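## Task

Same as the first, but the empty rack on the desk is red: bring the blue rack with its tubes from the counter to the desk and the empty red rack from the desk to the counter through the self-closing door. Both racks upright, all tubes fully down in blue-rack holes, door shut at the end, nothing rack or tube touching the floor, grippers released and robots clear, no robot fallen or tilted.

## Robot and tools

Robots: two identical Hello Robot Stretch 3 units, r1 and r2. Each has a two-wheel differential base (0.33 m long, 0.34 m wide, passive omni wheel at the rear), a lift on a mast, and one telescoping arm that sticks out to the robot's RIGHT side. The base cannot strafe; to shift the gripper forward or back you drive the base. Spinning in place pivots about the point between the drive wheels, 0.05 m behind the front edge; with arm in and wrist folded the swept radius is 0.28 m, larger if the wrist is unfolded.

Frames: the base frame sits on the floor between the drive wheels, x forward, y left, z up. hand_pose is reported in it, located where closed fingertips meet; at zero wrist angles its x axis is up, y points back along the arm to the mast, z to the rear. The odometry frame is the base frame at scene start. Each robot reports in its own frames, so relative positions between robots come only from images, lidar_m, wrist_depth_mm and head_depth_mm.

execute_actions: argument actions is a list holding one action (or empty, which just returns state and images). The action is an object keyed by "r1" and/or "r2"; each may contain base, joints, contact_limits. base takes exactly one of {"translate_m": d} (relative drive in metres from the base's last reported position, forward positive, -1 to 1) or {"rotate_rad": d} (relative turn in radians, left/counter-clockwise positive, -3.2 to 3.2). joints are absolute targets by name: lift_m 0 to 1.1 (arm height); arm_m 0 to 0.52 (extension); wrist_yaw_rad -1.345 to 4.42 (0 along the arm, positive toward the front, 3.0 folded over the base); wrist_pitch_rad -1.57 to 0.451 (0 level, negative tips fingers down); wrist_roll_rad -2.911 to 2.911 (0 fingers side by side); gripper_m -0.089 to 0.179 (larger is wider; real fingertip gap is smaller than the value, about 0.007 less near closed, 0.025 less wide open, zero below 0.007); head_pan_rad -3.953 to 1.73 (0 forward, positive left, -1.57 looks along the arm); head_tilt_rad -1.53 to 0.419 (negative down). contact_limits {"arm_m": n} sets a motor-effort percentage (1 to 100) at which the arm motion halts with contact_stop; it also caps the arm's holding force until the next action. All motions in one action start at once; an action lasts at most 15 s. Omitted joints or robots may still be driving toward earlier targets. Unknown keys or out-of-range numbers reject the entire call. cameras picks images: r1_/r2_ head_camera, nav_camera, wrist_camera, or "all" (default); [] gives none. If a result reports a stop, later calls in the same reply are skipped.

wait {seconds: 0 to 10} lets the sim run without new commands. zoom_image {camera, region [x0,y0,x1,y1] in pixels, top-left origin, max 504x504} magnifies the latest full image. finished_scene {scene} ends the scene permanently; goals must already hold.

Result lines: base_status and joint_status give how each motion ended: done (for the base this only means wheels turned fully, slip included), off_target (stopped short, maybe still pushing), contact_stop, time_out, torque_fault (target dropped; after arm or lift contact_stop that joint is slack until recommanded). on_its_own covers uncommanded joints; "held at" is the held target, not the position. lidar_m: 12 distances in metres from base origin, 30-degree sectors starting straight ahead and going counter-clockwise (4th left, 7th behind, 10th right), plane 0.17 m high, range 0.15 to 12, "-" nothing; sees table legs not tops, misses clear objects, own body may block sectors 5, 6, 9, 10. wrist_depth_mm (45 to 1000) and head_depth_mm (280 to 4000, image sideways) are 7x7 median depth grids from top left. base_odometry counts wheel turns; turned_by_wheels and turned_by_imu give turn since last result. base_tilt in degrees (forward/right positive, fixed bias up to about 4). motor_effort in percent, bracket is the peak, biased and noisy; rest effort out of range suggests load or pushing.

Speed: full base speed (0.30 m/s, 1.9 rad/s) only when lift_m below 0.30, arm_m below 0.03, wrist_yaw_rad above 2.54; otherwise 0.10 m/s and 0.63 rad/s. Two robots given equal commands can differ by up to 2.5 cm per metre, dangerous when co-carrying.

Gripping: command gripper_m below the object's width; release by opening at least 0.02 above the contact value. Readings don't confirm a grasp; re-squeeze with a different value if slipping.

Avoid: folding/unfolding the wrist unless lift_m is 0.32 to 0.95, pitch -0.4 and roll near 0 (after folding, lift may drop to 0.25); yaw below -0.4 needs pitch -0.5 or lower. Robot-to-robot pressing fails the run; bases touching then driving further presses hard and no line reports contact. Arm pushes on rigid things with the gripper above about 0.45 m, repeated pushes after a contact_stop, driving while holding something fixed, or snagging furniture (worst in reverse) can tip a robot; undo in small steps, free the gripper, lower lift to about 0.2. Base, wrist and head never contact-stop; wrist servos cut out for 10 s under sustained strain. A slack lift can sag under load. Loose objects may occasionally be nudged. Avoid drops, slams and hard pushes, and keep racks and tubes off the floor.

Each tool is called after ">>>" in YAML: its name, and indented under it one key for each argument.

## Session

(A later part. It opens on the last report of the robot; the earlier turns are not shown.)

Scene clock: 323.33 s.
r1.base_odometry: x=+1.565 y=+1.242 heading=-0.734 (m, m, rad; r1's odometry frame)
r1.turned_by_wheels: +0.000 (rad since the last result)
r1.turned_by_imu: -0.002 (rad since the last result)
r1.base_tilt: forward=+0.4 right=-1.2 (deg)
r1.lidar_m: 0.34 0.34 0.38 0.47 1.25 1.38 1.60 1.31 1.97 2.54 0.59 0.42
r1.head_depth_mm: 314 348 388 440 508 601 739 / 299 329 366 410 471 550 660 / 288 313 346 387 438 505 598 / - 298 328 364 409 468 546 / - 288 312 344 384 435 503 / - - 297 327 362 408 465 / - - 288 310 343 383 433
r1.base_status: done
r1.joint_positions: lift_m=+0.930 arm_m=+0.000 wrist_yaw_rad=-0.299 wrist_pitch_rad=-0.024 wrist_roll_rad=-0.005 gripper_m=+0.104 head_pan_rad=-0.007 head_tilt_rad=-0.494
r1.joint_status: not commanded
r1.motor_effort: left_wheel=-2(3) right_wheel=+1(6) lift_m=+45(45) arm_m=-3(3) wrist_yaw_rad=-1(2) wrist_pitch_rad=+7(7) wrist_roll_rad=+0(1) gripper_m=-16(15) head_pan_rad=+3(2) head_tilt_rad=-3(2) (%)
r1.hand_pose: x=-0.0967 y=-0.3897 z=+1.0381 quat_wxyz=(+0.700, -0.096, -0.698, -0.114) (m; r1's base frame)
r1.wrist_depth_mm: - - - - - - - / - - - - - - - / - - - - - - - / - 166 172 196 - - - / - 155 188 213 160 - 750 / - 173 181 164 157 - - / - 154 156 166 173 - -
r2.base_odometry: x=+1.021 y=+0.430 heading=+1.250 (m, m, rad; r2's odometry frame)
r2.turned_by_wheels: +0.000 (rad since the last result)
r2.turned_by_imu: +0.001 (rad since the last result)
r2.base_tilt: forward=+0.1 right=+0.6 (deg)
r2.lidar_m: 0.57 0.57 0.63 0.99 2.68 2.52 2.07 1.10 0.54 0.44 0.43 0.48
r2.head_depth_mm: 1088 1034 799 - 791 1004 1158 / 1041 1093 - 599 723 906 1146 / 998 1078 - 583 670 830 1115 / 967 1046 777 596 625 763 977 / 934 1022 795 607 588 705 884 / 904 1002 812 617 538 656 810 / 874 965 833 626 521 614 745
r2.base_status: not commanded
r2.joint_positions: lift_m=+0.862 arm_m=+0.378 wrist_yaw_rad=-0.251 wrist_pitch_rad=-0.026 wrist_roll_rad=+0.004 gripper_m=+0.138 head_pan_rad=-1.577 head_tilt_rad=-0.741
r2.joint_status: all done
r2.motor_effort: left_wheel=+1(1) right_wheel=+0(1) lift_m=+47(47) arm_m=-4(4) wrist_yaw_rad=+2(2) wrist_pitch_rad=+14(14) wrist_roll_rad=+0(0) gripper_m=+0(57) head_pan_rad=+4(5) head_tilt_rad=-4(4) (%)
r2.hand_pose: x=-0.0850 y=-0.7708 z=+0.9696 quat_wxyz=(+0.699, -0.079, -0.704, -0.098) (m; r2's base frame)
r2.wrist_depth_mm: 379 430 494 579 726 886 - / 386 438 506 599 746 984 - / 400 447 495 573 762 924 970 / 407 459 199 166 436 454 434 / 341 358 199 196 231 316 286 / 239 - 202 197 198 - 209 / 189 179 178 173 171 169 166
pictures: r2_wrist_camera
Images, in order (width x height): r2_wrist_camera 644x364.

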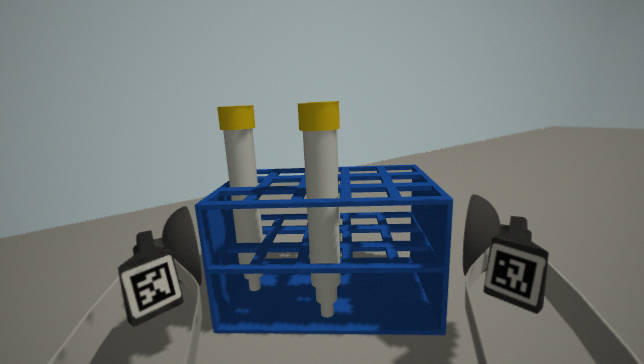

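>>> execute_actions:
  actions:
    - {"r1": {"base": {"rotate_rad": 0.43}}, "r2": {"joints": {"arm_m": 0.389}}}
  cameras: []

>>> execute_actions:
  actions:
    - {"r1": {"base": {"translate_m": 0.4}}, "r2": {"joints": {"gripper_m": 0.128}}}
  cameras: ["r2_wrist_camera", "r1_nav_camera"]

Scene clock: 330.60 s.
r1.base_odometry: x=+1.565 y=+1.242 heading=-0.304 (m, m, rad; r1's odometry frame)
r1.turned_by_wheels: +0.430 (rad since the last result)
r1.turned_by_imu: +0.425 (rad since the last result)
r1.base_tilt: forward=+0.3 right=-1.2 (deg)
r1.lidar_m: 0.34 0.36 0.47 1.25 1.33 1.60 1.31 1.88 2.57 0.77 0.45 0.35
r1.head_depth_mm: - - 295 329 370 423 498 / - - 296 330 371 425 498 / - - 296 330 371 427 499 / - - 297 331 374 427 500 / - - 298 331 373 429 502 / - - 298 332 373 429 504 / - - 299 332 375 430 505
r1.base_status: done
r1.joint_positions: lift_m=+0.930 arm_m=+0.000 wrist_yaw_rad=-0.299 wrist_pitch_rad=-0.024 wrist_roll_rad=-0.005 gripper_m=+0.104 head_pan_rad=-0.007 head_tilt_rad=-0.494
r1.joint_status: not commanded
r1.motor_effort: left_wheel=-1(5) right_wheel=+2(6) lift_m=+45(45) arm_m=-3(3) wrist_yaw_rad=+0(1) wrist_pitch_rad=+7(7) wrist_roll_rad=+1(0) gripper_m=-16(17) head_pan_rad=+3(2) head_tilt_rad=-3(3) (%)
r1.hand_pose: x=-0.0968 y=-0.3896 z=+1.0381 quat_wxyz=(+0.700, -0.096, -0.698, -0.114) (m; r1's base frame)
r1.wrist_depth_mm: 516 911 - - - - - / 519 963 - - - - - / 539 986 - - - - - / 536 166 172 196 - - - / 509 154 187 213 161 - - / 616 172 180 165 157 - - / 602 154 157 167 173 - -
r2.base_odometry: x=+1.021 y=+0.430 heading=+1.250 (m, m, rad; r2's odometry frame)
r2.turned_by_wheels: +0.000 (rad since the last result)
r2.turned_by_imu: +0.001 (rad since the last result)
r2.base_tilt: forward=+0.1 right=+0.6 (deg)
r2.lidar_m: 0.57 0.57 0.63 0.99 2.69 2.52 2.07 1.09 0.54 0.44 0.44 0.47
r2.head_depth_mm: 1086 1037 797 - 790 1009 1152 / 1042 1102 - 598 720 905 1148 / 1000 1081 - 584 669 825 1114 / 969 1046 777 596 627 763 974 / 934 1020 799 607 587 704 883 / 901 997 813 618 538 656 809 / 872 960 835 626 520 614 746
r2.base_status: not commanded
r2.joint_positions: lift_m=+0.862 arm_m=+0.389 wrist_yaw_rad=-0.251 wrist_pitch_rad=-0.026 wrist_roll_rad=+0.004 gripper_m=+0.138 head_pan_rad=-1.577 head_tilt_rad=-0.741
r2.joint_status: all done
r2.motor_effort: left_wheel=+1(1) right_wheel=+0(0) lift_m=+47(46) arm_m=+5(4) wrist_yaw_rad=+1(2) wrist_pitch_rad=+14(14) wrist_roll_rad=+0(0) gripper_m=+0(0) head_pan_rad=+5(4) head_tilt_rad=-4(4) (%)
r2.hand_pose: x=-0.0850 y=-0.7811 z=+0.9696 quat_wxyz=(+0.699, -0.079, -0.704, -0.098) (m; r2's base frame)
r2.wrist_depth_mm: 375 421 490 566 712 892 - / 381 432 493 586 732 928 - / 393 436 490 563 738 906 957 / 399 449 201 174 215 463 432 / 340 358 185 183 205 312 281 / 241 - 193 194 191 - 210 / 188 179 172 170 166 169 165
pictures: none
No camera images: the call's "cameras" was empty. Leave "cameras" out to get every camera's image.

Scene clock: 336.90 s.
r1.base_odometry: x=+1.946 y=+1.122 heading=-0.304 (m, m, rad; r1's odometry frame)
r1.turned_by_wheels: +0.000 (rad since the last result)
r1.turned_by_imu: +0.002 (rad since the last result)
r1.base_tilt: forward=+0.4 right=-1.3 (deg)
r1.lidar_m: 0.16 - 0.15 0.20 0.39 1.89 1.71 2.31 0.51 0.50 0.45 0.19
r1.head_depth_mm: - - - - - - 297 / - - - - - - - / - - - - - - - / - - - - - - - / - - - - - - - / - - - - - - - / - - - - - - -
r1.base_status: done
r1.joint_positions: lift_m=+0.930 arm_m=+0.000 wrist_yaw_rad=-0.300 wrist_pitch_rad=-0.025 wrist_roll_rad=-0.005 gripper_m=+0.104 head_pan_rad=-0.007 head_tilt_rad=-0.495
r1.joint_status: not commanded
r1.motor_effort: left_wheel=-1(57) right_wheel=+0(41) lift_m=+43(45) arm_m=-4(4) wrist_yaw_rad=+0(3) wrist_pitch_rad=+7(7) wrist_roll_rad=+0(0) gripper_m=-16(16) head_pan_rad=+2(5) head_tilt_rad=-3(4) (%)
r1.hand_pose: x=-0.0969 y=-0.3895 z=+1.0379 quat_wxyz=(+0.700, -0.096, -0.698, -0.115) (m; r1's base frame)
r1.wrist_depth_mm: - - 239 238 - - - / - - 249 248 - - - / - - 258 258 - - - / - 166 173 197 - - - / - 154 188 215 160 - - / - 172 181 165 157 - - / - 154 156 166 174 - -
r2.base_odometry: x=+1.021 y=+0.430 heading=+1.250 (m, m, rad; r2's odometry frame)
r2.turned_by_wheels: +0.000 (rad since the last result)
r2.turned_by_imu: +0.001 (rad since the last result)
r2.base_tilt: forward=+0.1 right=+0.6 (deg)
r2.lidar_m: 0.57 0.57 0.63 0.99 2.69 1.99 1.94 1.09 0.54 0.44 0.43 0.48
r2.head_depth_mm: 1084 1034 796 - 794 1003 1152 / 1041 1103 - 600 721 907 1144 / 1004 1082 - 584 671 827 1117 / 967 1047 777 598 625 761 972 / 931 1021 798 607 588 703 882 / 901 999 813 617 538 655 810 / 873 957 832 627 520 613 746
r2.base_status: not commanded
r2.joint_positions: lift_m=+0.862 arm_m=+0.389 wrist_yaw_rad=-0.251 wrist_pitch_rad=-0.026 wrist_roll_rad=+0.004 gripper_m=+0.128 head_pan_rad=-1.577 head_tilt_rad=-0.741
r2.joint_status: all done
r2.motor_effort: left_wheel=+1(1) right_wheel=+0(1) lift_m=+47(47) arm_m=+4(5) wrist_yaw_rad=+2(1) wrist_pitch_rad=+13(14) wrist_roll_rad=+0(0) gripper_m=+0(50) head_pan_rad=+5(4) head_tilt_rad=-3(4) (%)
r2.hand_pose: x=-0.0850 y=-0.7811 z=+0.9696 quat_wxyz=(+0.699, -0.079, -0.704, -0.098) (m; r2's base frame)
r2.wrist_depth_mm: 373 418 481 579 697 902 - / 378 433 493 590 739 929 - / 389 436 475 562 758 896 972 / 400 451 202 163 227 457 439 / 340 346 200 196 205 313 282 / 240 247 197 195 197 199 210 / 188 180 178 174 169 168 165
pictures: r1_nav_camera (sideways: a quarter turn counterclockwise sets it upright), r2_wrist_camera
Images, in order (width x height): r1_nav_camera 672x504, r2_wrist_camera 644x364.

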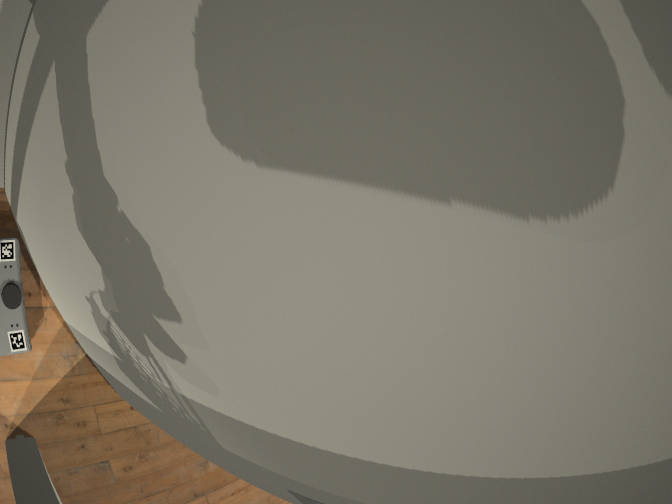

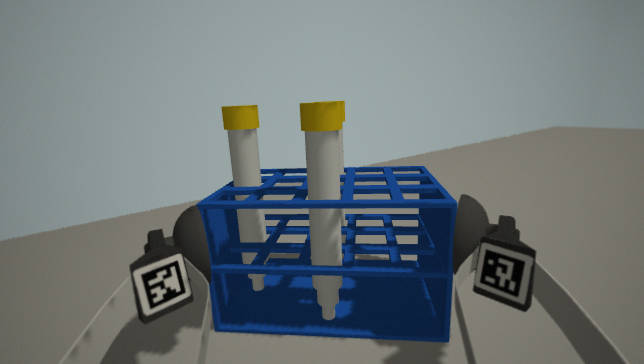

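>>> execute_actions:
  actions:
    - {"r1": {"base": {"translate_m": 0.3}}, "r2": {"joints": {"gripper_m": 0.12}}}
  cameras: ["r2_wrist_camera", "r1_nav_camera"]

Scene clock: 345.00 s.
r1.base_odometry: x=+2.233 y=+1.032 heading=-0.304 (m, m, rad; r1's odometry frame)
r1.turned_by_wheels: +0.000 (rad since the last result)
r1.turned_by_imu: +0.007 (rad since the last result)
r1.base_tilt: forward=+0.4 right=-1.2 (deg)
r1.lidar_m: 0.29 0.19 0.18 0.18 0.23 0.51 2.01 0.71 0.63 1.99 2.11 2.18
r1.head_depth_mm: 1904 2068 2294 2457 1916 1520 1265 / 1912 2082 2302 2442 1945 1527 1260 / 1895 2067 2287 2475 1938 1532 1267 / 1903 2025 2251 2376 1801 679 747 / 314 334 357 383 417 452 496 / - 290 297 308 324 345 369 / - - - - - 295 302
r1.base_status: done
r1.joint_positions: lift_m=+0.930 arm_m=+0.000 wrist_yaw_rad=-0.300 wrist_pitch_rad=-0.025 wrist_roll_rad=-0.005 gripper_m=+0.104 head_pan_rad=-0.007 head_tilt_rad=-0.495
r1.joint_status: not commanded
r1.motor_effort: left_wheel=+0(41) right_wheel=+1(6) lift_m=+43(43) arm_m=-3(3) wrist_yaw_rad=+0(0) wrist_pitch_rad=+7(7) wrist_roll_rad=+1(0) gripper_m=-16(17) head_pan_rad=+3(3) head_tilt_rad=-3(3) (%)
r1.hand_pose: x=-0.0969 y=-0.3895 z=+1.0379 quat_wxyz=(+0.700, -0.096, -0.698, -0.115) (m; r1's base frame)
r1.wrist_depth_mm: - - - - 641 403 320 / - - - - 618 381 332 / - - - - 601 373 347 / - 167 172 196 503 370 372 / - 153 186 215 161 374 403 / - 172 180 165 157 385 - / - 154 156 167 173 410 -
r2.base_odometry: x=+1.021 y=+0.430 heading=+1.250 (m, m, rad; r2's odometry frame)
r2.turned_by_wheels: +0.000 (rad since the last result)
r2.turned_by_imu: +0.001 (rad since the last result)
r2.base_tilt: forward=+0.1 right=+0.6 (deg)
r2.lidar_m: 0.57 0.57 0.63 0.99 2.69 1.98 2.07 1.09 0.54 0.44 0.43 0.48
r2.head_depth_mm: 1084 1036 799 - 794 1002 1156 / 1040 1082 - 600 720 910 1147 / 1000 1078 - 586 670 825 1109 / 969 1046 777 596 626 760 970 / 931 1023 795 606 587 705 881 / 900 1000 815 615 538 655 808 / 868 968 833 625 520 614 747
r2.base_status: not commanded
r2.joint_positions: lift_m=+0.862 arm_m=+0.389 wrist_yaw_rad=-0.251 wrist_pitch_rad=-0.026 wrist_roll_rad=+0.004 gripper_m=+0.120 head_pan_rad=-1.577 head_tilt_rad=-0.741
r2.joint_status: all done
r2.motor_effort: left_wheel=+1(1) right_wheel=-1(1) lift_m=+47(47) arm_m=+4(5) wrist_yaw_rad=+2(2) wrist_pitch_rad=+14(14) wrist_roll_rad=+0(0) gripper_m=-1(44) head_pan_rad=+5(4) head_tilt_rad=-3(3) (%)
r2.hand_pose: x=-0.0850 y=-0.7811 z=+0.9696 quat_wxyz=(+0.699, -0.079, -0.704, -0.098) (m; r2's base frame)
r2.wrist_depth_mm: 371 424 485 571 700 887 - / 379 432 492 595 724 907 - / 394 435 485 214 742 882 980 / 399 456 206 192 451 462 435 / 339 336 204 191 210 306 283 / 237 248 210 198 202 194 210 / 185 176 177 173 166 168 166
pictures: r1_nav_camera (sideways: a quarter turn counterclockwise sets it upright), r2_wrist_camera
Images, in order (width x height): r1_nav_camera 672x504, r2_wrist_camera 644x364.

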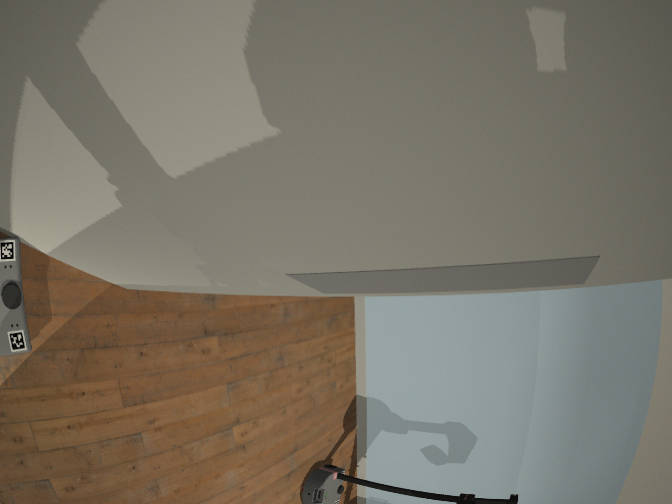

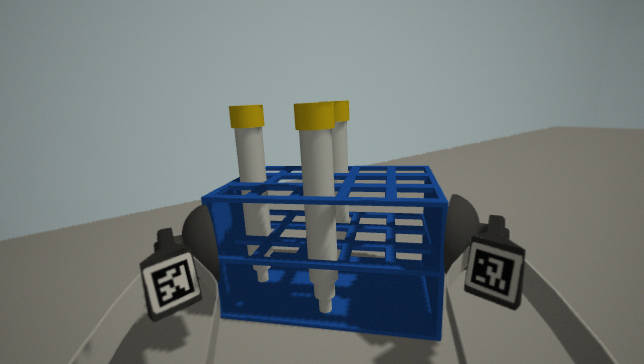

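>>> execute_actions:
  actions:
    - {"r1": {"base": {"rotate_rad": 0.44}}, "r2": {"joints": {"arm_m": 0.34}}}
  cameras: []

>>> execute_actions:
  actions:
    - {"r1": {"base": {"translate_m": 0.38}}, "r2": {"base": {"translate_m": 0.035}, "joints": {"gripper_m": 0.145, "wrist_yaw_rad": -0.4}}}
  cameras: ["r2_wrist_camera", "r1_nav_camera"]

Scene clock: 369.03 s.
r1.base_odometry: x=+2.233 y=+1.032 heading=+0.136 (m, m, rad; r1's odometry frame)
r1.turned_by_wheels: +0.440 (rad since the last result)
r1.turned_by_imu: +0.433 (rad since the last result)
r1.base_tilt: forward=+0.4 right=-1.3 (deg)
r1.lidar_m: 0.16 - 0.15 0.18 0.39 2.02 2.57 0.63 1.34 2.06 2.18 0.23
r1.head_depth_mm: - - - - 292 332 437 / - - - - - 292 332 / - - - - - - 293 / - - - - - - - / - - - - - - - / - - - - - - - / - - - - - - -
r1.base_status: done
r1.joint_positions: lift_m=+0.930 arm_m=+0.000 wrist_yaw_rad=-0.300 wrist_pitch_rad=-0.025 wrist_roll_rad=-0.005 gripper_m=+0.104 head_pan_rad=-0.007 head_tilt_rad=-0.495
r1.joint_status: not commanded
r1.motor_effort: left_wheel=+2(7) right_wheel=+2(6) lift_m=+43(43) arm_m=-3(3) wrist_yaw_rad=+0(0) wrist_pitch_rad=+7(7) wrist_roll_rad=+1(1) gripper_m=-15(16) head_pan_rad=+2(2) head_tilt_rad=-2(2) (%)
r1.hand_pose: x=-0.0969 y=-0.3895 z=+1.0379 quat_wxyz=(+0.700, -0.096, -0.698, -0.115) (m; r1's base frame)
r1.wrist_depth_mm: - - - - - - 776 / - - - - - - 762 / - - - - - - 713 / - 166 172 196 - - 688 / - 154 187 215 161 - 654 / - 172 180 164 157 828 612 / - 154 156 166 173 - 572
r2.base_odometry: x=+1.021 y=+0.430 heading=+1.250 (m, m, rad; r2's odometry frame)
r2.turned_by_wheels: +0.000 (rad since the last result)
r2.turned_by_imu: +0.002 (rad since the last result)
r2.base_tilt: forward=+0.1 right=+0.6 (deg)
r2.lidar_m: 0.57 0.57 0.63 0.99 2.68 1.94 2.07 1.09 0.54 0.44 0.43 0.47
r2.head_depth_mm: 1084 1036 799 - 790 1006 1156 / 1046 1054 - 592 720 907 1147 / 1002 1048 - 569 669 827 1112 / 965 1047 778 597 624 760 973 / 931 1018 796 605 588 702 881 / 904 1002 814 616 539 655 805 / 873 964 833 627 519 613 744
r2.base_status: not commanded
r2.joint_positions: lift_m=+0.862 arm_m=+0.340 wrist_yaw_rad=-0.251 wrist_pitch_rad=-0.026 wrist_roll_rad=+0.004 gripper_m=+0.120 head_pan_rad=-1.577 head_tilt_rad=-0.741
r2.joint_status: all done
r2.motor_effort: left_wheel=+1(1) right_wheel=+0(1) lift_m=+47(47) arm_m=-4(3) wrist_yaw_rad=+0(2) wrist_pitch_rad=+14(14) wrist_roll_rad=+0(0) gripper_m=+0(0) head_pan_rad=+4(5) head_tilt_rad=-3(3) (%)
r2.hand_pose: x=-0.0850 y=-0.7328 z=+0.9696 quat_wxyz=(+0.699, -0.079, -0.704, -0.098) (m; r2's base frame)
r2.wrist_depth_mm: 415 462 526 621 765 996 - / 417 468 547 645 790 - - / 420 482 533 605 823 - 959 / 436 479 255 226 433 458 437 / 343 338 259 259 279 312 283 / 240 249 227 223 216 194 211 / 184 180 177 174 172 168 165
pictures: none
No camera images: the call's "cameras" was empty. Leave "cameras" out to get every camera's image.

Scene clock: 374.77 s.
r1.base_odometry: x=+2.609 y=+1.084 heading=+0.136 (m, m, rad; r1's odometry frame)
r1.turned_by_wheels: +0.000 (rad since the last result)
r1.turned_by_imu: -0.002 (rad since the last result)
r1.base_tilt: forward=+0.4 right=-1.2 (deg)
r1.lidar_m: 0.29 0.19 0.18 0.18 0.23 0.48 1.02 0.98 2.17 2.11 2.05 1.98
r1.head_depth_mm: 1598 1746 1880 2091 1923 1529 1258 / 1676 1820 1975 2185 1908 1521 1265 / 1749 1907 2095 2297 1945 1535 1269 / 1785 1930 2084 2254 1930 1537 1271 / 1511 1633 1755 1904 1879 1545 1275 / 1300 1390 1491 1587 1714 353 370 / 1148 1243 1307 - - 294 300
r1.base_status: done
r1.joint_positions: lift_m=+0.930 arm_m=+0.000 wrist_yaw_rad=-0.300 wrist_pitch_rad=-0.025 wrist_roll_rad=-0.005 gripper_m=+0.104 head_pan_rad=-0.007 head_tilt_rad=-0.495
r1.joint_status: not commanded
r1.motor_effort: left_wheel=+0(26) right_wheel=+1(6) lift_m=+42(43) arm_m=-3(3) wrist_yaw_rad=+0(0) wrist_pitch_rad=+7(7) wrist_roll_rad=+1(0) gripper_m=-16(15) head_pan_rad=+2(2) head_tilt_rad=-3(3) (%)
r1.hand_pose: x=-0.0969 y=-0.3895 z=+1.0379 quat_wxyz=(+0.700, -0.096, -0.698, -0.115) (m; r1's base frame)
r1.wrist_depth_mm: - - - - - - - / - - - - - - - / - - - - - - - / - 166 173 198 - - - / - 154 187 214 161 - - / - 172 181 164 157 - - / - 154 157 166 174 - -
r2.base_odometry: x=+1.032 y=+0.464 heading=+1.250 (m, m, rad; r2's odometry frame)
r2.turned_by_wheels: +0.000 (rad since the last result)
r2.turned_by_imu: +0.001 (rad since the last result)
r2.base_tilt: forward=+0.1 right=+0.6 (deg)
r2.lidar_m: 0.54 0.54 0.59 0.93 2.71 2.21 2.10 1.06 0.53 0.42 0.42 0.46
r2.head_depth_mm: 1066 1036 779 - 767 968 1157 / 1028 1037 - 579 696 878 1145 / 992 1059 - 564 649 798 1109 / 952 1029 779 596 605 734 940 / 917 1009 795 605 537 680 857 / 889 989 814 617 524 634 782 / 863 954 832 627 508 594 732
r2.base_status: done
r2.joint_positions: lift_m=+0.862 arm_m=+0.340 wrist_yaw_rad=-0.398 wrist_pitch_rad=-0.026 wrist_roll_rad=+0.004 gripper_m=+0.145 head_pan_rad=-1.577 head_tilt_rad=-0.741
r2.joint_status: all done
r2.motor_effort: left_wheel=+0(5) right_wheel=+0(1) lift_m=+46(46) arm_m=-3(3) wrist_yaw_rad=-3(3) wrist_pitch_rad=+14(14) wrist_roll_rad=+0(0) gripper_m=+0(81) head_pan_rad=+5(5) head_tilt_rad=-4(4) (%)
r2.hand_pose: x=-0.1204 y=-0.7209 z=+0.9696 quat_wxyz=(+0.690, -0.130, -0.696, -0.149) (m; r2's base frame)
r2.wrist_depth_mm: 410 470 568 696 933 - - / 416 480 579 724 973 - - / 422 494 541 757 940 - 960 / 427 483 272 268 475 456 443 / 342 362 266 248 295 315 278 / 240 - 225 223 216 202 209 / 190 179 177 174 171 168 165
pictures: r1_nav_camera (sideways: a quarter turn counterclockwise sets it upright), r2_wrist_camera
Images, in order (width x height): r1_nav_camera 672x504, r2_wrist_camera 644x364.

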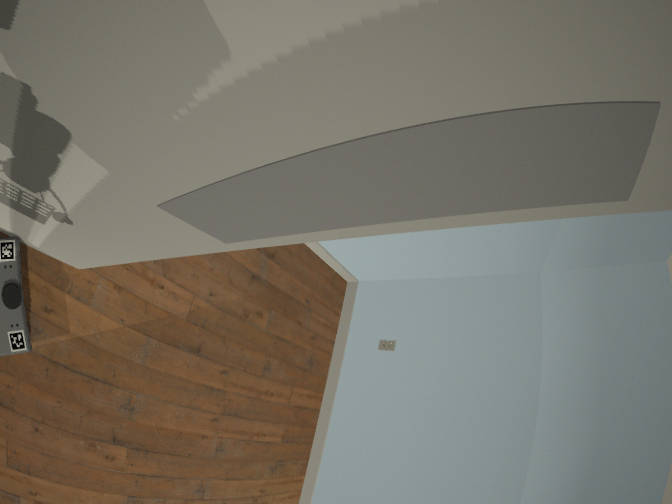

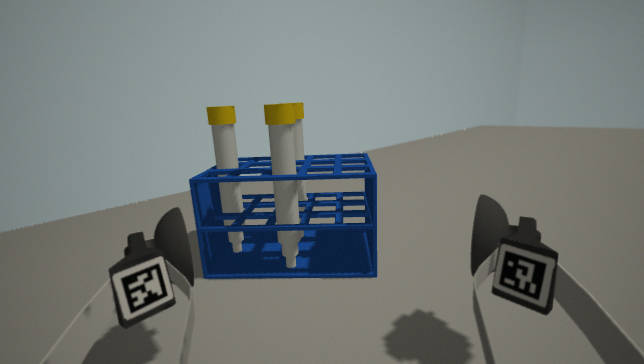

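>>> execute_actions:
  actions:
    - {"r2": {"joints": {"gripper_m": 0.16, "arm_m": 0.419}}}
  cameras: ["r2_wrist_camera"]

Scene clock: 383.20 s.
r1.base_odometry: x=+2.609 y=+1.084 heading=+0.136 (m, m, rad; r1's odometry frame)
r1.turned_by_wheels: +0.000 (rad since the last result)
r1.turned_by_imu: -0.001 (rad since the last result)
r1.base_tilt: forward=+0.3 right=-1.2 (deg)
r1.lidar_m: 0.29 0.19 0.18 0.18 0.23 0.48 1.01 0.98 2.17 2.10 2.06 1.98
r1.head_depth_mm: 1616 1729 1892 2054 1919 1520 1261 / 1678 1827 1986 2195 1921 1530 1263 / 1750 1912 2081 2278 1936 1526 1274 / 1774 1931 2118 2287 1930 1530 1268 / 1513 1641 1757 1907 1872 1533 1272 / 1311 1395 1486 1585 1703 353 370 / 1153 1230 1318 - - 293 300
r1.base_status: not commanded
r1.joint_positions: lift_m=+0.930 arm_m=+0.000 wrist_yaw_rad=-0.300 wrist_pitch_rad=-0.025 wrist_roll_rad=-0.005 gripper_m=+0.104 head_pan_rad=-0.007 head_tilt_rad=-0.495
r1.joint_status: not commanded
r1.motor_effort: left_wheel=+0(1) right_wheel=+2(2) lift_m=+43(43) arm_m=-3(3) wrist_yaw_rad=+0(0) wrist_pitch_rad=+7(7) wrist_roll_rad=+0(0) gripper_m=-17(16) head_pan_rad=+2(2) head_tilt_rad=-2(2) (%)
r1.hand_pose: x=-0.0969 y=-0.3895 z=+1.0379 quat_wxyz=(+0.700, -0.096, -0.698, -0.115) (m; r1's base frame)
r1.wrist_depth_mm: - - - - - - - / - - - - - - - / - - - - - - - / - 167 172 196 - - - / - 154 187 216 161 - - / - 172 181 165 157 - - / - 154 157 167 173 - -
r2.base_odometry: x=+1.032 y=+0.464 heading=+1.250 (m, m, rad; r2's odometry frame)
r2.turned_by_wheels: +0.000 (rad since the last result)
r2.turned_by_imu: +0.001 (rad since the last result)
r2.base_tilt: forward=+0.1 right=+0.6 (deg)
r2.lidar_m: 0.54 0.53 0.59 0.93 2.70 2.21 2.11 1.06 0.53 0.43 0.42 0.46
r2.head_depth_mm: 1069 1045 778 - 766 972 1157 / 1028 1093 - 594 697 878 1134 / 987 1073 - 587 647 799 1109 / 955 1033 784 597 604 735 939 / 924 1009 796 606 537 682 855 / 892 988 816 616 525 635 782 / 861 949 833 627 508 594 730
r2.base_status: not commanded
r2.joint_positions: lift_m=+0.862 arm_m=+0.419 wrist_yaw_rad=-0.398 wrist_pitch_rad=-0.026 wrist_roll_rad=+0.004 gripper_m=+0.160 head_pan_rad=-1.577 head_tilt_rad=-0.741
r2.joint_status: all done
r2.motor_effort: left_wheel=+0(0) right_wheel=-1(0) lift_m=+47(47) arm_m=+4(3) wrist_yaw_rad=-2(2) wrist_pitch_rad=+13(14) wrist_roll_rad=+0(0) gripper_m=+0(62) head_pan_rad=+5(5) head_tilt_rad=-4(4) (%)
r2.hand_pose: x=-0.1206 y=-0.7991 z=+0.9696 quat_wxyz=(+0.690, -0.131, -0.696, -0.149) (m; r2's base frame)
r2.wrist_depth_mm: 352 408 485 603 800 - - / 356 416 491 625 812 - - / 362 419 481 566 854 - 967 / 369 430 201 192 210 460 435 / 360 363 185 182 182 284 283 / 239 - 190 165 187 193 218 / 183 180 171 169 166 168 165
pictures: r2_wrist_camera
Images, in order (width x height): r2_wrist_camera 644x364.

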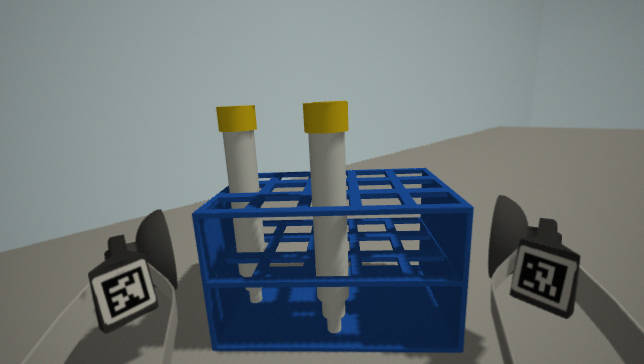

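>>> execute_actions:
  actions:
    - {"r2": {"joints": {"lift_m": 1.05}}}
  cameras: []

>>> execute_actions:
  actions:
    - {"r2": {"base": {"translate_m": -0.031}, "joints": {"wrist_pitch_rad": -0.7, "arm_m": 0.493}}}
  cameras: ["r2_wrist_camera", "r2_head_camera"]

Scene clock: 407.60 s.
r1.base_odometry: x=+2.609 y=+1.084 heading=+0.136 (m, m, rad; r1's odometry frame)
r1.turned_by_wheels: +0.000 (rad since the last result)
r1.turned_by_imu: -0.001 (rad since the last result)
r1.base_tilt: forward=+0.4 right=-1.3 (deg)
r1.lidar_m: 0.29 0.19 0.18 0.18 0.23 0.48 1.02 0.98 2.18 2.10 2.05 1.98
r1.head_depth_mm: 1610 1727 1872 2056 1907 1521 1254 / 1663 1822 1976 2179 1926 1530 1258 / 1751 1921 2069 2292 1933 1526 1270 / 1793 1938 2113 2292 1953 1525 1268 / 1522 1607 1749 1877 1878 1537 1277 / 1310 1396 1484 1583 1701 353 371 / 1150 1234 1313 - - 294 300
r1.base_status: not commanded
r1.joint_positions: lift_m=+0.930 arm_m=+0.000 wrist_yaw_rad=-0.300 wrist_pitch_rad=-0.025 wrist_roll_rad=-0.005 gripper_m=+0.104 head_pan_rad=-0.007 head_tilt_rad=-0.495
r1.joint_status: not commanded
r1.motor_effort: left_wheel=+1(1) right_wheel=+2(2) lift_m=+43(43) arm_m=-3(3) wrist_yaw_rad=+0(0) wrist_pitch_rad=+7(7) wrist_roll_rad=+0(0) gripper_m=-16(16) head_pan_rad=+3(3) head_tilt_rad=-3(2) (%)
r1.hand_pose: x=-0.0969 y=-0.3895 z=+1.0379 quat_wxyz=(+0.700, -0.096, -0.698, -0.115) (m; r1's base frame)
r1.wrist_depth_mm: - - - - - - - / - - - - - - - / - - - - - - - / - 166 172 197 - - - / - 154 187 215 161 - - / - 174 181 166 158 - - / - 154 156 166 175 - -
r2.base_odometry: x=+1.032 y=+0.464 heading=+1.250 (m, m, rad; r2's odometry frame)
r2.turned_by_wheels: +0.000 (rad since the last result)
r2.turned_by_imu: +0.001 (rad since the last result)
r2.base_tilt: forward=+0.1 right=+0.6 (deg)
r2.lidar_m: 0.54 0.53 0.59 0.93 2.70 2.20 2.11 1.06 0.53 0.42 0.42 0.46
r2.head_depth_mm: 1108 1033 735 610 754 971 1156 / 1027 1015 748 593 698 878 1137 / - 1006 765 587 645 801 1111 / 945 1030 779 598 604 734 942 / 918 1005 800 607 537 682 854 / 891 986 815 616 525 634 781 / 862 951 834 627 508 594 732
r2.base_status: not commanded
r2.joint_positions: lift_m=+1.050 arm_m=+0.419 wrist_yaw_rad=-0.398 wrist_pitch_rad=-0.026 wrist_roll_rad=+0.004 gripper_m=+0.160 head_pan_rad=-1.577 head_tilt_rad=-0.741
r2.joint_status: all done
r2.motor_effort: left_wheel=+0(1) right_wheel=-1(1) lift_m=+46(50) arm_m=+4(5) wrist_yaw_rad=-2(1) wrist_pitch_rad=+13(13) wrist_roll_rad=+0(0) gripper_m=+1(0) head_pan_rad=+4(5) head_tilt_rad=-4(3) (%)
r2.hand_pose: x=-0.1206 y=-0.7991 z=+1.1576 quat_wxyz=(+0.690, -0.131, -0.696, -0.149) (m; r2's base frame)
r2.wrist_depth_mm: 351 404 481 609 810 - - / 358 417 496 614 834 - - / 363 420 511 665 880 - - / 373 431 525 673 917 - - / 377 429 543 674 759 784 724 / 381 - 545 561 533 510 549 / 385 461 443 440 432 420 417
pictures: none
No camera images: the call's "cameras" was empty. Leave "cameras" out to get every camera's image.

Scene clock: 409.73 s.
r1.base_odometry: x=+2.609 y=+1.084 heading=+0.136 (m, m, rad; r1's odometry frame)
r1.turned_by_wheels: +0.000 (rad since the last result)
r1.turned_by_imu: +0.000 (rad since the last result)
r1.base_tilt: forward=+0.4 right=-1.2 (deg)
r1.lidar_m: 0.29 0.19 0.18 0.18 0.23 0.48 1.01 0.98 2.17 2.07 2.06 1.98
r1.head_depth_mm: 1611 1743 1904 2076 1921 1527 1264 / 1679 1827 1983 2180 1904 1520 1267 / 1754 1904 2100 2273 1938 1524 1263 / 1774 1945 2121 2297 1942 1541 1264 / 1533 1622 1751 1874 1867 1533 1268 / 1312 1387 1480 1590 1698 353 371 / 1145 1239 1318 - - 294 301
r1.base_status: not commanded
r1.joint_positions: lift_m=+0.930 arm_m=+0.000 wrist_yaw_rad=-0.300 wrist_pitch_rad=-0.025 wrist_roll_rad=-0.005 gripper_m=+0.104 head_pan_rad=-0.007 head_tilt_rad=-0.495
r1.joint_status: not commanded
r1.motor_effort: left_wheel=+1(1) right_wheel=+2(2) lift_m=+43(43) arm_m=-3(3) wrist_yaw_rad=+0(0) wrist_pitch_rad=+7(7) wrist_roll_rad=+0(0) gripper_m=-16(16) head_pan_rad=+3(2) head_tilt_rad=-2(2) (%)
r1.hand_pose: x=-0.0969 y=-0.3895 z=+1.0379 quat_wxyz=(+0.700, -0.096, -0.698, -0.115) (m; r1's base frame)
r1.wrist_depth_mm: - - - - - - - / - - - - - - - / - - - - - - - / - 166 173 196 - - - / - 155 186 215 160 - - / - 172 180 164 158 - - / - 154 156 167 173 - -
r2.base_odometry: x=+1.022 y=+0.434 heading=+1.250 (m, m, rad; r2's odometry frame)
r2.turned_by_wheels: +0.000 (rad since the last result)
r2.turned_by_imu: +0.000 (rad since the last result)
r2.base_tilt: forward=+0.1 right=+0.6 (deg)
r2.lidar_m: 0.57 0.56 0.62 0.98 2.69 2.18 2.07 1.09 0.54 0.44 0.43 0.47
r2.head_depth_mm: 1120 1039 732 626 776 1003 1153 / 1054 1052 750 602 717 903 1145 / - 816 763 587 667 824 1115 / 952 1027 781 597 623 756 972 / 931 1020 797 607 584 701 881 / 898 996 815 615 533 653 805 / 867 962 830 627 517 612 744
r2.base_status: done
r2.joint_positions: lift_m=+1.050 arm_m=+0.493 wrist_yaw_rad=-0.398 wrist_pitch_rad=-0.708 wrist_roll_rad=+0.004 gripper_m=+0.160 head_pan_rad=-1.577 head_tilt_rad=-0.741
r2.joint_status: all done
r2.motor_effort: left_wheel=+1(3) right_wheel=+0(2) lift_m=+46(47) arm_m=+5(7) wrist_yaw_rad=-1(2) wrist_pitch_rad=+4(15) wrist_roll_rad=+0(0) gripper_m=+0(0) head_pan_rad=+5(4) head_tilt_rad=-3(4) (%)
r2.hand_pose: x=-0.0910 y=-0.8026 z=+1.0036 quat_wxyz=(+0.601, +0.108, -0.699, -0.372) (m; r2's base frame)
r2.wrist_depth_mm: 326 381 458 467 455 444 443 / 348 408 403 394 382 378 372 / 370 349 345 333 333 338 324 / 315 307 217 210 281 291 287 / 278 281 216 174 211 265 259 / 251 - 215 199 197 234 237 / 229 226 222 222 218 216 214
pictures: r2_head_camera (sideways: a quarter turn clockwise sets it upright), r2_wrist_camera
Images, in order (width x height): r2_head_camera 896x504, r2_wrist_camera 644x364.

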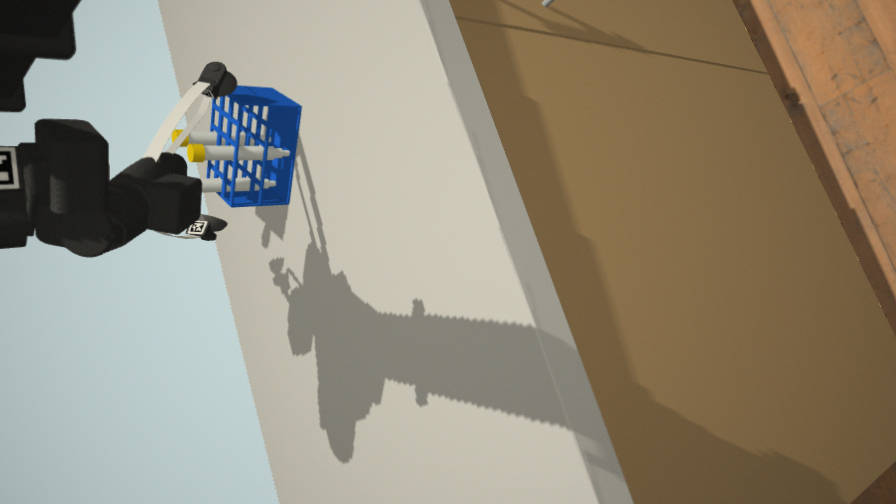

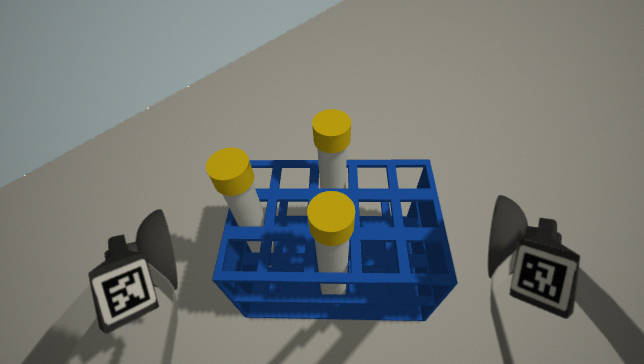

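>>> execute_actions:
  actions:
    - {"r2": {"joints": {"lift_m": 0.992}}}
  cameras: ["r2_wrist_camera"]

>>> execute_actions:
  actions:
    - {"r2": {"joints": {"gripper_m": 0.14}}}
  cameras: ["r2_wrist_camera"]

Scene clock: 413.30 s.
r1.base_odometry: x=+2.609 y=+1.084 heading=+0.136 (m, m, rad; r1's odometry frame)
r1.turned_by_wheels: +0.000 (rad since the last result)
r1.turned_by_imu: -0.001 (rad since the last result)
r1.base_tilt: forward=+0.4 right=-1.2 (deg)
r1.lidar_m: 0.29 0.19 0.18 0.18 0.23 0.48 1.02 0.98 2.17 2.08 2.05 1.98
r1.head_depth_mm: 1619 1725 1894 2073 1908 1530 1266 / 1668 1819 1999 2173 1940 1515 1270 / 1741 1923 2101 2289 1917 1539 1263 / 1792 1919 2100 2284 1934 1533 1268 / 1527 1639 1741 1916 1875 1535 1267 / 1304 1393 1477 1576 1696 353 371 / 1149 1235 1314 - - 293 301
r1.base_status: not commanded
r1.joint_positions: lift_m=+0.930 arm_m=+0.000 wrist_yaw_rad=-0.300 wrist_pitch_rad=-0.025 wrist_roll_rad=-0.005 gripper_m=+0.104 head_pan_rad=-0.007 head_tilt_rad=-0.495
r1.joint_status: not commanded
r1.motor_effort: left_wheel=+1(1) right_wheel=+2(2) lift_m=+43(43) arm_m=-3(3) wrist_yaw_rad=+0(0) wrist_pitch_rad=+7(7) wrist_roll_rad=+1(1) gripper_m=-15(15) head_pan_rad=+3(3) head_tilt_rad=-3(2) (%)
r1.hand_pose: x=-0.0969 y=-0.3895 z=+1.0379 quat_wxyz=(+0.700, -0.096, -0.698, -0.115) (m; r1's base frame)
r1.wrist_depth_mm: - - - - - - - / - - - - - - - / - - - - - - - / - 167 172 197 - - - / - 154 188 215 161 - - / - 171 181 165 157 - - / - 153 156 166 174 - -
r2.base_odometry: x=+1.022 y=+0.434 heading=+1.250 (m, m, rad; r2's odometry frame)
r2.turned_by_wheels: +0.000 (rad since the last result)
r2.turned_by_imu: +0.001 (rad since the last result)
r2.base_tilt: forward=+0.1 right=+0.6 (deg)
r2.lidar_m: 0.57 0.56 0.62 0.98 2.69 2.18 2.07 1.08 0.54 0.44 0.43 0.47
r2.head_depth_mm: 1044 925 735 625 778 1003 1153 / 1012 1057 746 600 718 906 1142 / - - 764 587 666 824 1112 / 953 1026 777 597 621 757 972 / 931 1022 799 606 584 702 883 / 899 997 815 616 532 653 802 / 867 961 832 625 519 612 742
r2.base_status: not commanded
r2.joint_positions: lift_m=+0.992 arm_m=+0.493 wrist_yaw_rad=-0.398 wrist_pitch_rad=-0.708 wrist_roll_rad=+0.004 gripper_m=+0.160 head_pan_rad=-1.577 head_tilt_rad=-0.741
r2.joint_status: all done
r2.motor_effort: left_wheel=+1(1) right_wheel=+0(0) lift_m=+31(42) arm_m=+4(5) wrist_yaw_rad=-2(1) wrist_pitch_rad=+4(4) wrist_roll_rad=+0(0) gripper_m=+0(0) head_pan_rad=+4(5) head_tilt_rad=-3(3) (%)
r2.hand_pose: x=-0.0910 y=-0.8024 z=+0.9459 quat_wxyz=(+0.600, +0.109, -0.699, -0.372) (m; r2's base frame)
r2.wrist_depth_mm: 324 376 360 126 349 340 333 / 337 298 283 139 296 289 286 / 272 266 145 90 159 250 249 / 237 234 144 122 177 216 219 / 210 210 154 152 165 134 197 / 191 - 182 180 177 176 181 / 173 170 169 168 166 164 162
pictures: r2_wrist_camera
Images, in order (width x height): r2_wrist_camera 644x364.

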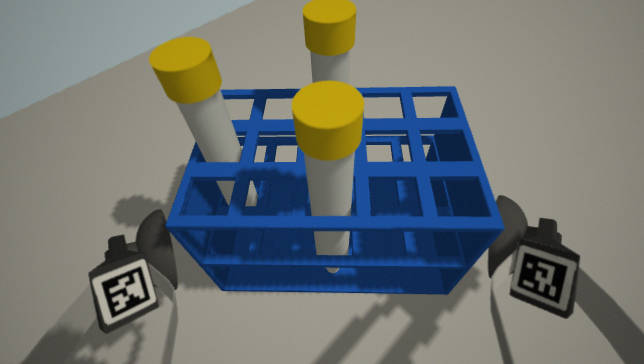

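Scene clock: 414.00 s.
r1.base_odometry: x=+2.609 y=+1.084 heading=+0.136 (m, m, rad; r1's odometry frame)
r1.turned_by_wheels: +0.000 (rad since the last result)
r1.turned_by_imu: +0.000 (rad since the last result)
r1.base_tilt: forward=+0.4 right=-1.3 (deg)
r1.lidar_m: 0.29 0.19 0.18 0.18 0.23 0.48 1.01 0.98 2.17 2.07 2.05 1.98
r1.head_depth_mm: 1612 1737 1872 2071 1907 1530 1263 / 1676 1803 2005 2198 1922 1523 1264 / 1748 1903 2102 2259 1957 1544 1267 / 1769 1959 2119 2278 1946 1530 1270 / 1518 1640 1750 1881 1874 1538 1272 / 1305 1392 1477 1592 1684 353 370 / 1153 1236 1314 - - 293 300
r1.base_status: not commanded
r1.joint_positions: lift_m=+0.930 arm_m=+0.000 wrist_yaw_rad=-0.300 wrist_pitch_rad=-0.025 wrist_roll_rad=-0.005 gripper_m=+0.104 head_pan_rad=-0.007 head_tilt_rad=-0.495
r1.joint_status: not commanded
r1.motor_effort: left_wheel=+1(1) right_wheel=+2(1) lift_m=+43(43) arm_m=-3(3) wrist_yaw_rad=+0(0) wrist_pitch_rad=+7(7) wrist_roll_rad=+1(0) gripper_m=-16(16) head_pan_rad=+3(3) head_tilt_rad=-2(2) (%)
r1.hand_pose: x=-0.0969 y=-0.3895 z=+1.0379 quat_wxyz=(+0.700, -0.096, -0.698, -0.115) (m; r1's base frame)
r1.wrist_depth_mm: - - - - - - - / - - - - - - - / - - - - - - - / - 166 172 196 - - - / - 155 187 216 161 - - / - 173 180 164 156 - - / - 154 156 166 173 - -
r2.base_odometry: x=+1.022 y=+0.434 heading=+1.250 (m, m, rad; r2's odometry frame)
r2.turned_by_wheels: +0.000 (rad since the last result)
r2.turned_by_imu: +0.000 (rad since the last result)
r2.base_tilt: forward=+0.1 right=+0.6 (deg)
r2.lidar_m: 0.57 0.56 0.62 0.98 2.69 2.18 2.08 1.09 0.54 0.44 0.43 0.47
r2.head_depth_mm: 1045 925 735 626 778 1002 1152 / 1016 1053 743 601 719 904 1142 / - - 763 587 666 824 1113 / 955 1025 778 594 623 758 970 / 932 1022 797 605 585 699 880 / 899 997 817 617 531 653 804 / 871 965 835 627 518 611 741
r2.base_status: not commanded
r2.joint_positions: lift_m=+0.992 arm_m=+0.493 wrist_yaw_rad=-0.399 wrist_pitch_rad=-0.709 wrist_roll_rad=+0.004 gripper_m=+0.140 head_pan_rad=-1.577 head_tilt_rad=-0.741
r2.joint_status: all done
r2.motor_effort: left_wheel=+1(1) right_wheel=+0(0) lift_m=+32(31) arm_m=+4(3) wrist_yaw_rad=-2(2) wrist_pitch_rad=+5(5) wrist_roll_rad=+0(0) gripper_m=-3(76) head_pan_rad=+5(5) head_tilt_rad=-4(3) (%)
r2.hand_pose: x=-0.0909 y=-0.8023 z=+0.9458 quat_wxyz=(+0.600, +0.109, -0.699, -0.373) (m; r2's base frame)
r2.wrist_depth_mm: 323 369 361 126 350 338 335 / 339 303 283 168 293 290 285 / 270 266 144 90 160 251 246 / 238 234 144 119 172 216 218 / 211 209 155 151 164 144 196 / 190 - 182 179 178 177 178 / 176 171 170 168 164 164 163
pictures: r2_wrist_camera
Images, in order (width x height): r2_wrist_camera 644x364.

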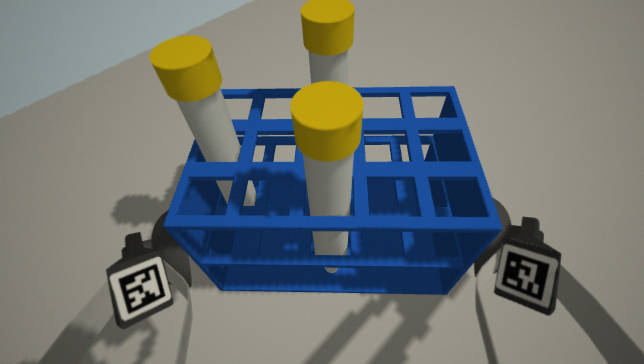

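>>> execute_actions:
  actions:
    - {"r2": {"joints": {"gripper_m": 0.16}}}
  cameras: []

>>> execute_actions:
  actions:
    - {"r2": {"base": {"translate_m": -0.008}, "joints": {"lift_m": 1.012, "arm_m": 0.512}}}
  cameras: []

>>> execute_actions:
  actions:
    - {"r2": {"joints": {"gripper_m": 0.138}}}
  cameras: ["r2_wrist_camera"]

Scene clock: 418.77 s.
r1.base_odometry: x=+2.609 y=+1.084 heading=+0.136 (m, m, rad; r1's odometry frame)
r1.turned_by_wheels: +0.000 (rad since the last result)
r1.turned_by_imu: -0.001 (rad since the last result)
r1.base_tilt: forward=+0.4 right=-1.3 (deg)
r1.lidar_m: 0.29 0.19 0.18 0.18 0.23 0.48 1.01 0.98 2.18 2.07 2.05 1.98
r1.head_depth_mm: 1597 1739 1891 2058 1924 1514 1256 / 1675 1816 1972 2207 1922 1531 1264 / 1748 1919 2112 2302 1929 1531 1262 / 1780 1920 2128 2275 1941 1543 1264 / 1527 1650 1760 1896 1881 1532 1279 / 1311 1392 1489 1586 1691 353 370 / 1151 1234 1310 - - 293 301
r1.base_status: not commanded
r1.joint_positions: lift_m=+0.930 arm_m=+0.000 wrist_yaw_rad=-0.300 wrist_pitch_rad=-0.025 wrist_roll_rad=-0.005 gripper_m=+0.104 head_pan_rad=-0.007 head_tilt_rad=-0.495
r1.joint_status: not commanded
r1.motor_effort: left_wheel=+0(1) right_wheel=+1(2) lift_m=+42(43) arm_m=-4(3) wrist_yaw_rad=+0(0) wrist_pitch_rad=+7(7) wrist_roll_rad=+0(0) gripper_m=-16(15) head_pan_rad=+2(2) head_tilt_rad=-2(2) (%)
r1.hand_pose: x=-0.0969 y=-0.3895 z=+1.0379 quat_wxyz=(+0.700, -0.096, -0.698, -0.115) (m; r1's base frame)
r1.wrist_depth_mm: - - - - - - - / - - - - - - - / - - - - - - - / - 166 173 197 - - - / - 154 187 216 162 - - / - 173 181 165 157 - - / - 154 157 166 173 - -
r2.base_odometry: x=+1.022 y=+0.434 heading=+1.250 (m, m, rad; r2's odometry frame)
r2.turned_by_wheels: +0.000 (rad since the last result)
r2.turned_by_imu: +0.001 (rad since the last result)
r2.base_tilt: forward=+0.1 right=+0.7 (deg)
r2.lidar_m: 0.57 0.56 0.63 0.98 2.69 2.18 2.08 1.09 0.54 0.44 0.43 0.47
r2.head_depth_mm: 1045 927 733 625 774 1003 1152 / 1015 1055 744 601 718 905 1140 / - - 762 586 666 826 1113 / 953 1033 778 596 623 759 971 / 933 1024 797 606 584 701 881 / 900 996 812 616 531 654 806 / 868 961 834 628 517 611 743
r2.base_status: not commanded
r2.joint_positions: lift_m=+0.992 arm_m=+0.493 wrist_yaw_rad=-0.399 wrist_pitch_rad=-0.709 wrist_roll_rad=+0.004 gripper_m=+0.160 head_pan_rad=-1.577 head_tilt_rad=-0.741
r2.joint_status: all done
r2.motor_effort: left_wheel=+1(1) right_wheel=+0(0) lift_m=+32(32) arm_m=+4(4) wrist_yaw_rad=-2(1) wrist_pitch_rad=+5(5) wrist_roll_rad=+0(0) gripper_m=+0(76) head_pan_rad=+5(5) head_tilt_rad=-4(3) (%)
r2.hand_pose: x=-0.0909 y=-0.8023 z=+0.9458 quat_wxyz=(+0.600, +0.109, -0.699, -0.373) (m; r2's base frame)
r2.wrist_depth_mm: 325 373 363 126 349 340 334 / 340 301 293 164 291 287 282 / 270 265 146 90 160 248 247 / 236 234 145 119 172 217 217 / 211 211 155 153 164 132 197 / 190 - 182 179 178 178 180 / 173 171 169 167 165 165 163
pictures: none
No camera images: the call's "cameras" was empty. Leave "cameras" out to get every camera's image.

Scene clock: 420.63 s.
r1.base_odometry: x=+2.609 y=+1.084 heading=+0.136 (m, m, rad; r1's odometry frame)
r1.turned_by_wheels: +0.000 (rad since the last result)
r1.turned_by_imu: +0.000 (rad since the last result)
r1.base_tilt: forward=+0.4 right=-1.2 (deg)
r1.lidar_m: 0.29 0.19 0.18 0.18 0.23 0.48 1.01 0.98 2.17 2.07 2.05 1.98
r1.head_depth_mm: 1612 1738 1876 2058 1920 1523 1265 / 1671 1804 1999 2176 1925 1526 1260 / 1751 1899 2082 2288 1941 1536 1268 / 1773 1943 2102 2292 1961 1533 1275 / 1520 1624 1752 1907 1889 1540 1280 / 1309 1390 1474 1579 1704 353 370 / 1151 1235 1309 - - 293 300
r1.base_status: not commanded
r1.joint_positions: lift_m=+0.930 arm_m=+0.000 wrist_yaw_rad=-0.300 wrist_pitch_rad=-0.025 wrist_roll_rad=-0.005 gripper_m=+0.104 head_pan_rad=-0.007 head_tilt_rad=-0.495
r1.joint_status: not commanded
r1.motor_effort: left_wheel=+0(0) right_wheel=+2(2) lift_m=+43(43) arm_m=-3(3) wrist_yaw_rad=+0(0) wrist_pitch_rad=+7(7) wrist_roll_rad=+0(0) gripper_m=-16(16) head_pan_rad=+2(3) head_tilt_rad=-2(2) (%)
r1.hand_pose: x=-0.0969 y=-0.3895 z=+1.0379 quat_wxyz=(+0.700, -0.096, -0.698, -0.115) (m; r1's base frame)
r1.wrist_depth_mm: - - - - - - - / - - - - - - - / - - - - - - - / - 167 173 196 - - - / - 154 187 216 161 - - / - 172 180 164 157 - - / - 154 157 166 173 - -
r2.base_odometry: x=+1.020 y=+0.427 heading=+1.250 (m, m, rad; r2's odometry frame)
r2.turned_by_wheels: +0.000 (rad since the last result)
r2.turned_by_imu: +0.000 (rad since the last result)
r2.base_tilt: forward=+0.1 right=+0.6 (deg)
r2.lidar_m: 0.58 0.57 0.63 1.00 2.68 2.17 2.07 1.10 0.54 0.44 0.44 0.48
r2.head_depth_mm: - 978 732 630 781 1006 1152 / 1079 1105 750 601 724 911 1146 / - 799 763 589 672 831 1114 / 957 1043 782 596 628 763 979 / 933 1018 797 606 590 707 887 / 904 999 816 616 538 658 809 / 874 964 832 627 520 616 748
r2.base_status: done
r2.joint_positions: lift_m=+1.012 arm_m=+0.512 wrist_yaw_rad=-0.399 wrist_pitch_rad=-0.709 wrist_roll_rad=+0.004 gripper_m=+0.160 head_pan_rad=-1.577 head_tilt_rad=-0.741
r2.joint_status: all done
r2.motor_effort: left_wheel=+1(1) right_wheel=+0(3) lift_m=+47(49) arm_m=+5(6) wrist_yaw_rad=-1(1) wrist_pitch_rad=+5(5) wrist_roll_rad=+0(0) gripper_m=+0(0) head_pan_rad=+5(4) head_tilt_rad=-4(3) (%)
r2.hand_pose: x=-0.0909 y=-0.8213 z=+0.9653 quat_wxyz=(+0.600, +0.109, -0.699, -0.373) (m; r2's base frame)
r2.wrist_depth_mm: 311 366 412 396 381 375 370 / 332 370 337 330 323 319 315 / 307 296 284 170 280 280 270 / 264 259 154 156 162 245 243 / 234 236 146 99 164 148 219 / 211 - 138 129 165 147 201 / 191 189 184 182 180 181 180
pictures: none
No camera images: the call's "cameras" was empty. Leave "cameras" out to get every camera's image.

Scene clock: 421.33 s.
r1.base_odometry: x=+2.609 y=+1.084 heading=+0.136 (m, m, rad; r1's odometry frame)
r1.turned_by_wheels: +0.000 (rad since the last result)
r1.turned_by_imu: +0.000 (rad since the last result)
r1.base_tilt: forward=+0.4 right=-1.2 (deg)
r1.lidar_m: 0.29 0.19 0.18 0.18 0.23 0.48 1.02 0.98 2.18 2.07 2.05 1.98
r1.head_depth_mm: 1605 1726 1880 2057 1940 1528 1262 / 1672 1818 1988 2182 1922 1515 1270 / 1758 1910 2071 2291 1919 1532 1281 / 1789 1938 2112 2296 1924 1535 1277 / 1521 1622 1748 1899 1874 1546 1267 / 1311 1391 1475 1579 1693 353 371 / 1146 1234 1313 - - 293 301
r1.base_status: not commanded
r1.joint_positions: lift_m=+0.930 arm_m=+0.000 wrist_yaw_rad=-0.300 wrist_pitch_rad=-0.025 wrist_roll_rad=-0.005 gripper_m=+0.104 head_pan_rad=-0.007 head_tilt_rad=-0.495
r1.joint_status: not commanded
r1.motor_effort: left_wheel=+1(1) right_wheel=+2(2) lift_m=+43(43) arm_m=-3(3) wrist_yaw_rad=+0(0) wrist_pitch_rad=+7(7) wrist_roll_rad=+0(1) gripper_m=-16(16) head_pan_rad=+2(2) head_tilt_rad=-2(2) (%)
r1.hand_pose: x=-0.0969 y=-0.3895 z=+1.0379 quat_wxyz=(+0.700, -0.096, -0.698, -0.115) (m; r1's base frame)
r1.wrist_depth_mm: - - - - - - - / - - - - - - - / - - - - - - - / - 166 172 196 - - - / - 153 186 216 161 - - / - 172 181 164 157 - - / - 154 156 166 174 - -
r2.base_odometry: x=+1.020 y=+0.427 heading=+1.250 (m, m, rad; r2's odometry frame)
r2.turned_by_wheels: +0.000 (rad since the last result)
r2.turned_by_imu: +0.000 (rad since the last result)
r2.base_tilt: forward=+0.1 right=+0.6 (deg)
r2.lidar_m: 0.58 0.57 0.63 1.00 2.69 2.18 2.07 1.10 0.54 0.44 0.44 0.48
r2.head_depth_mm: - 976 734 628 782 1007 1152 / 1076 1086 749 601 722 913 1149 / - 812 764 589 669 831 1119 / 957 1043 780 597 627 763 976 / 933 1020 797 607 587 707 887 / 902 999 815 617 539 659 810 / 874 961 833 628 520 615 750
r2.base_status: not commanded
r2.joint_positions: lift_m=+1.012 arm_m=+0.512 wrist_yaw_rad=-0.400 wrist_pitch_rad=-0.707 wrist_roll_rad=+0.004 gripper_m=+0.138 head_pan_rad=-1.577 head_tilt_rad=-0.741
r2.joint_status: all done
r2.motor_effort: left_wheel=+1(1) right_wheel=+1(0) lift_m=+45(46) arm_m=+4(4) wrist_yaw_rad=+0(1) wrist_pitch_rad=+4(5) wrist_roll_rad=+0(0) gripper_m=-5(78) head_pan_rad=+4(4) head_tilt_rad=-4(4) (%)
r2.hand_pose: x=-0.0913 y=-0.8215 z=+0.9657 quat_wxyz=(+0.600, +0.108, -0.700, -0.372) (m; r2's base frame)
r2.wrist_depth_mm: 309 363 413 394 392 380 371 / 337 371 337 334 327 320 314 / 319 299 292 170 283 276 276 / 264 261 152 155 162 248 244 / 234 237 143 104 146 145 218 / 211 - 153 130 166 145 197 / 195 188 186 183 180 182 181
pictures: r2_wrist_camera
Images, in order (width x height): r2_wrist_camera 644x364.

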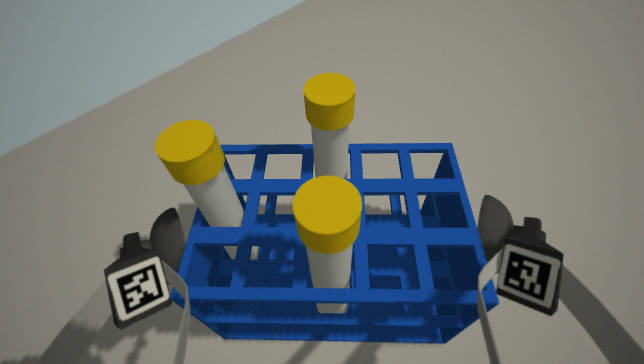

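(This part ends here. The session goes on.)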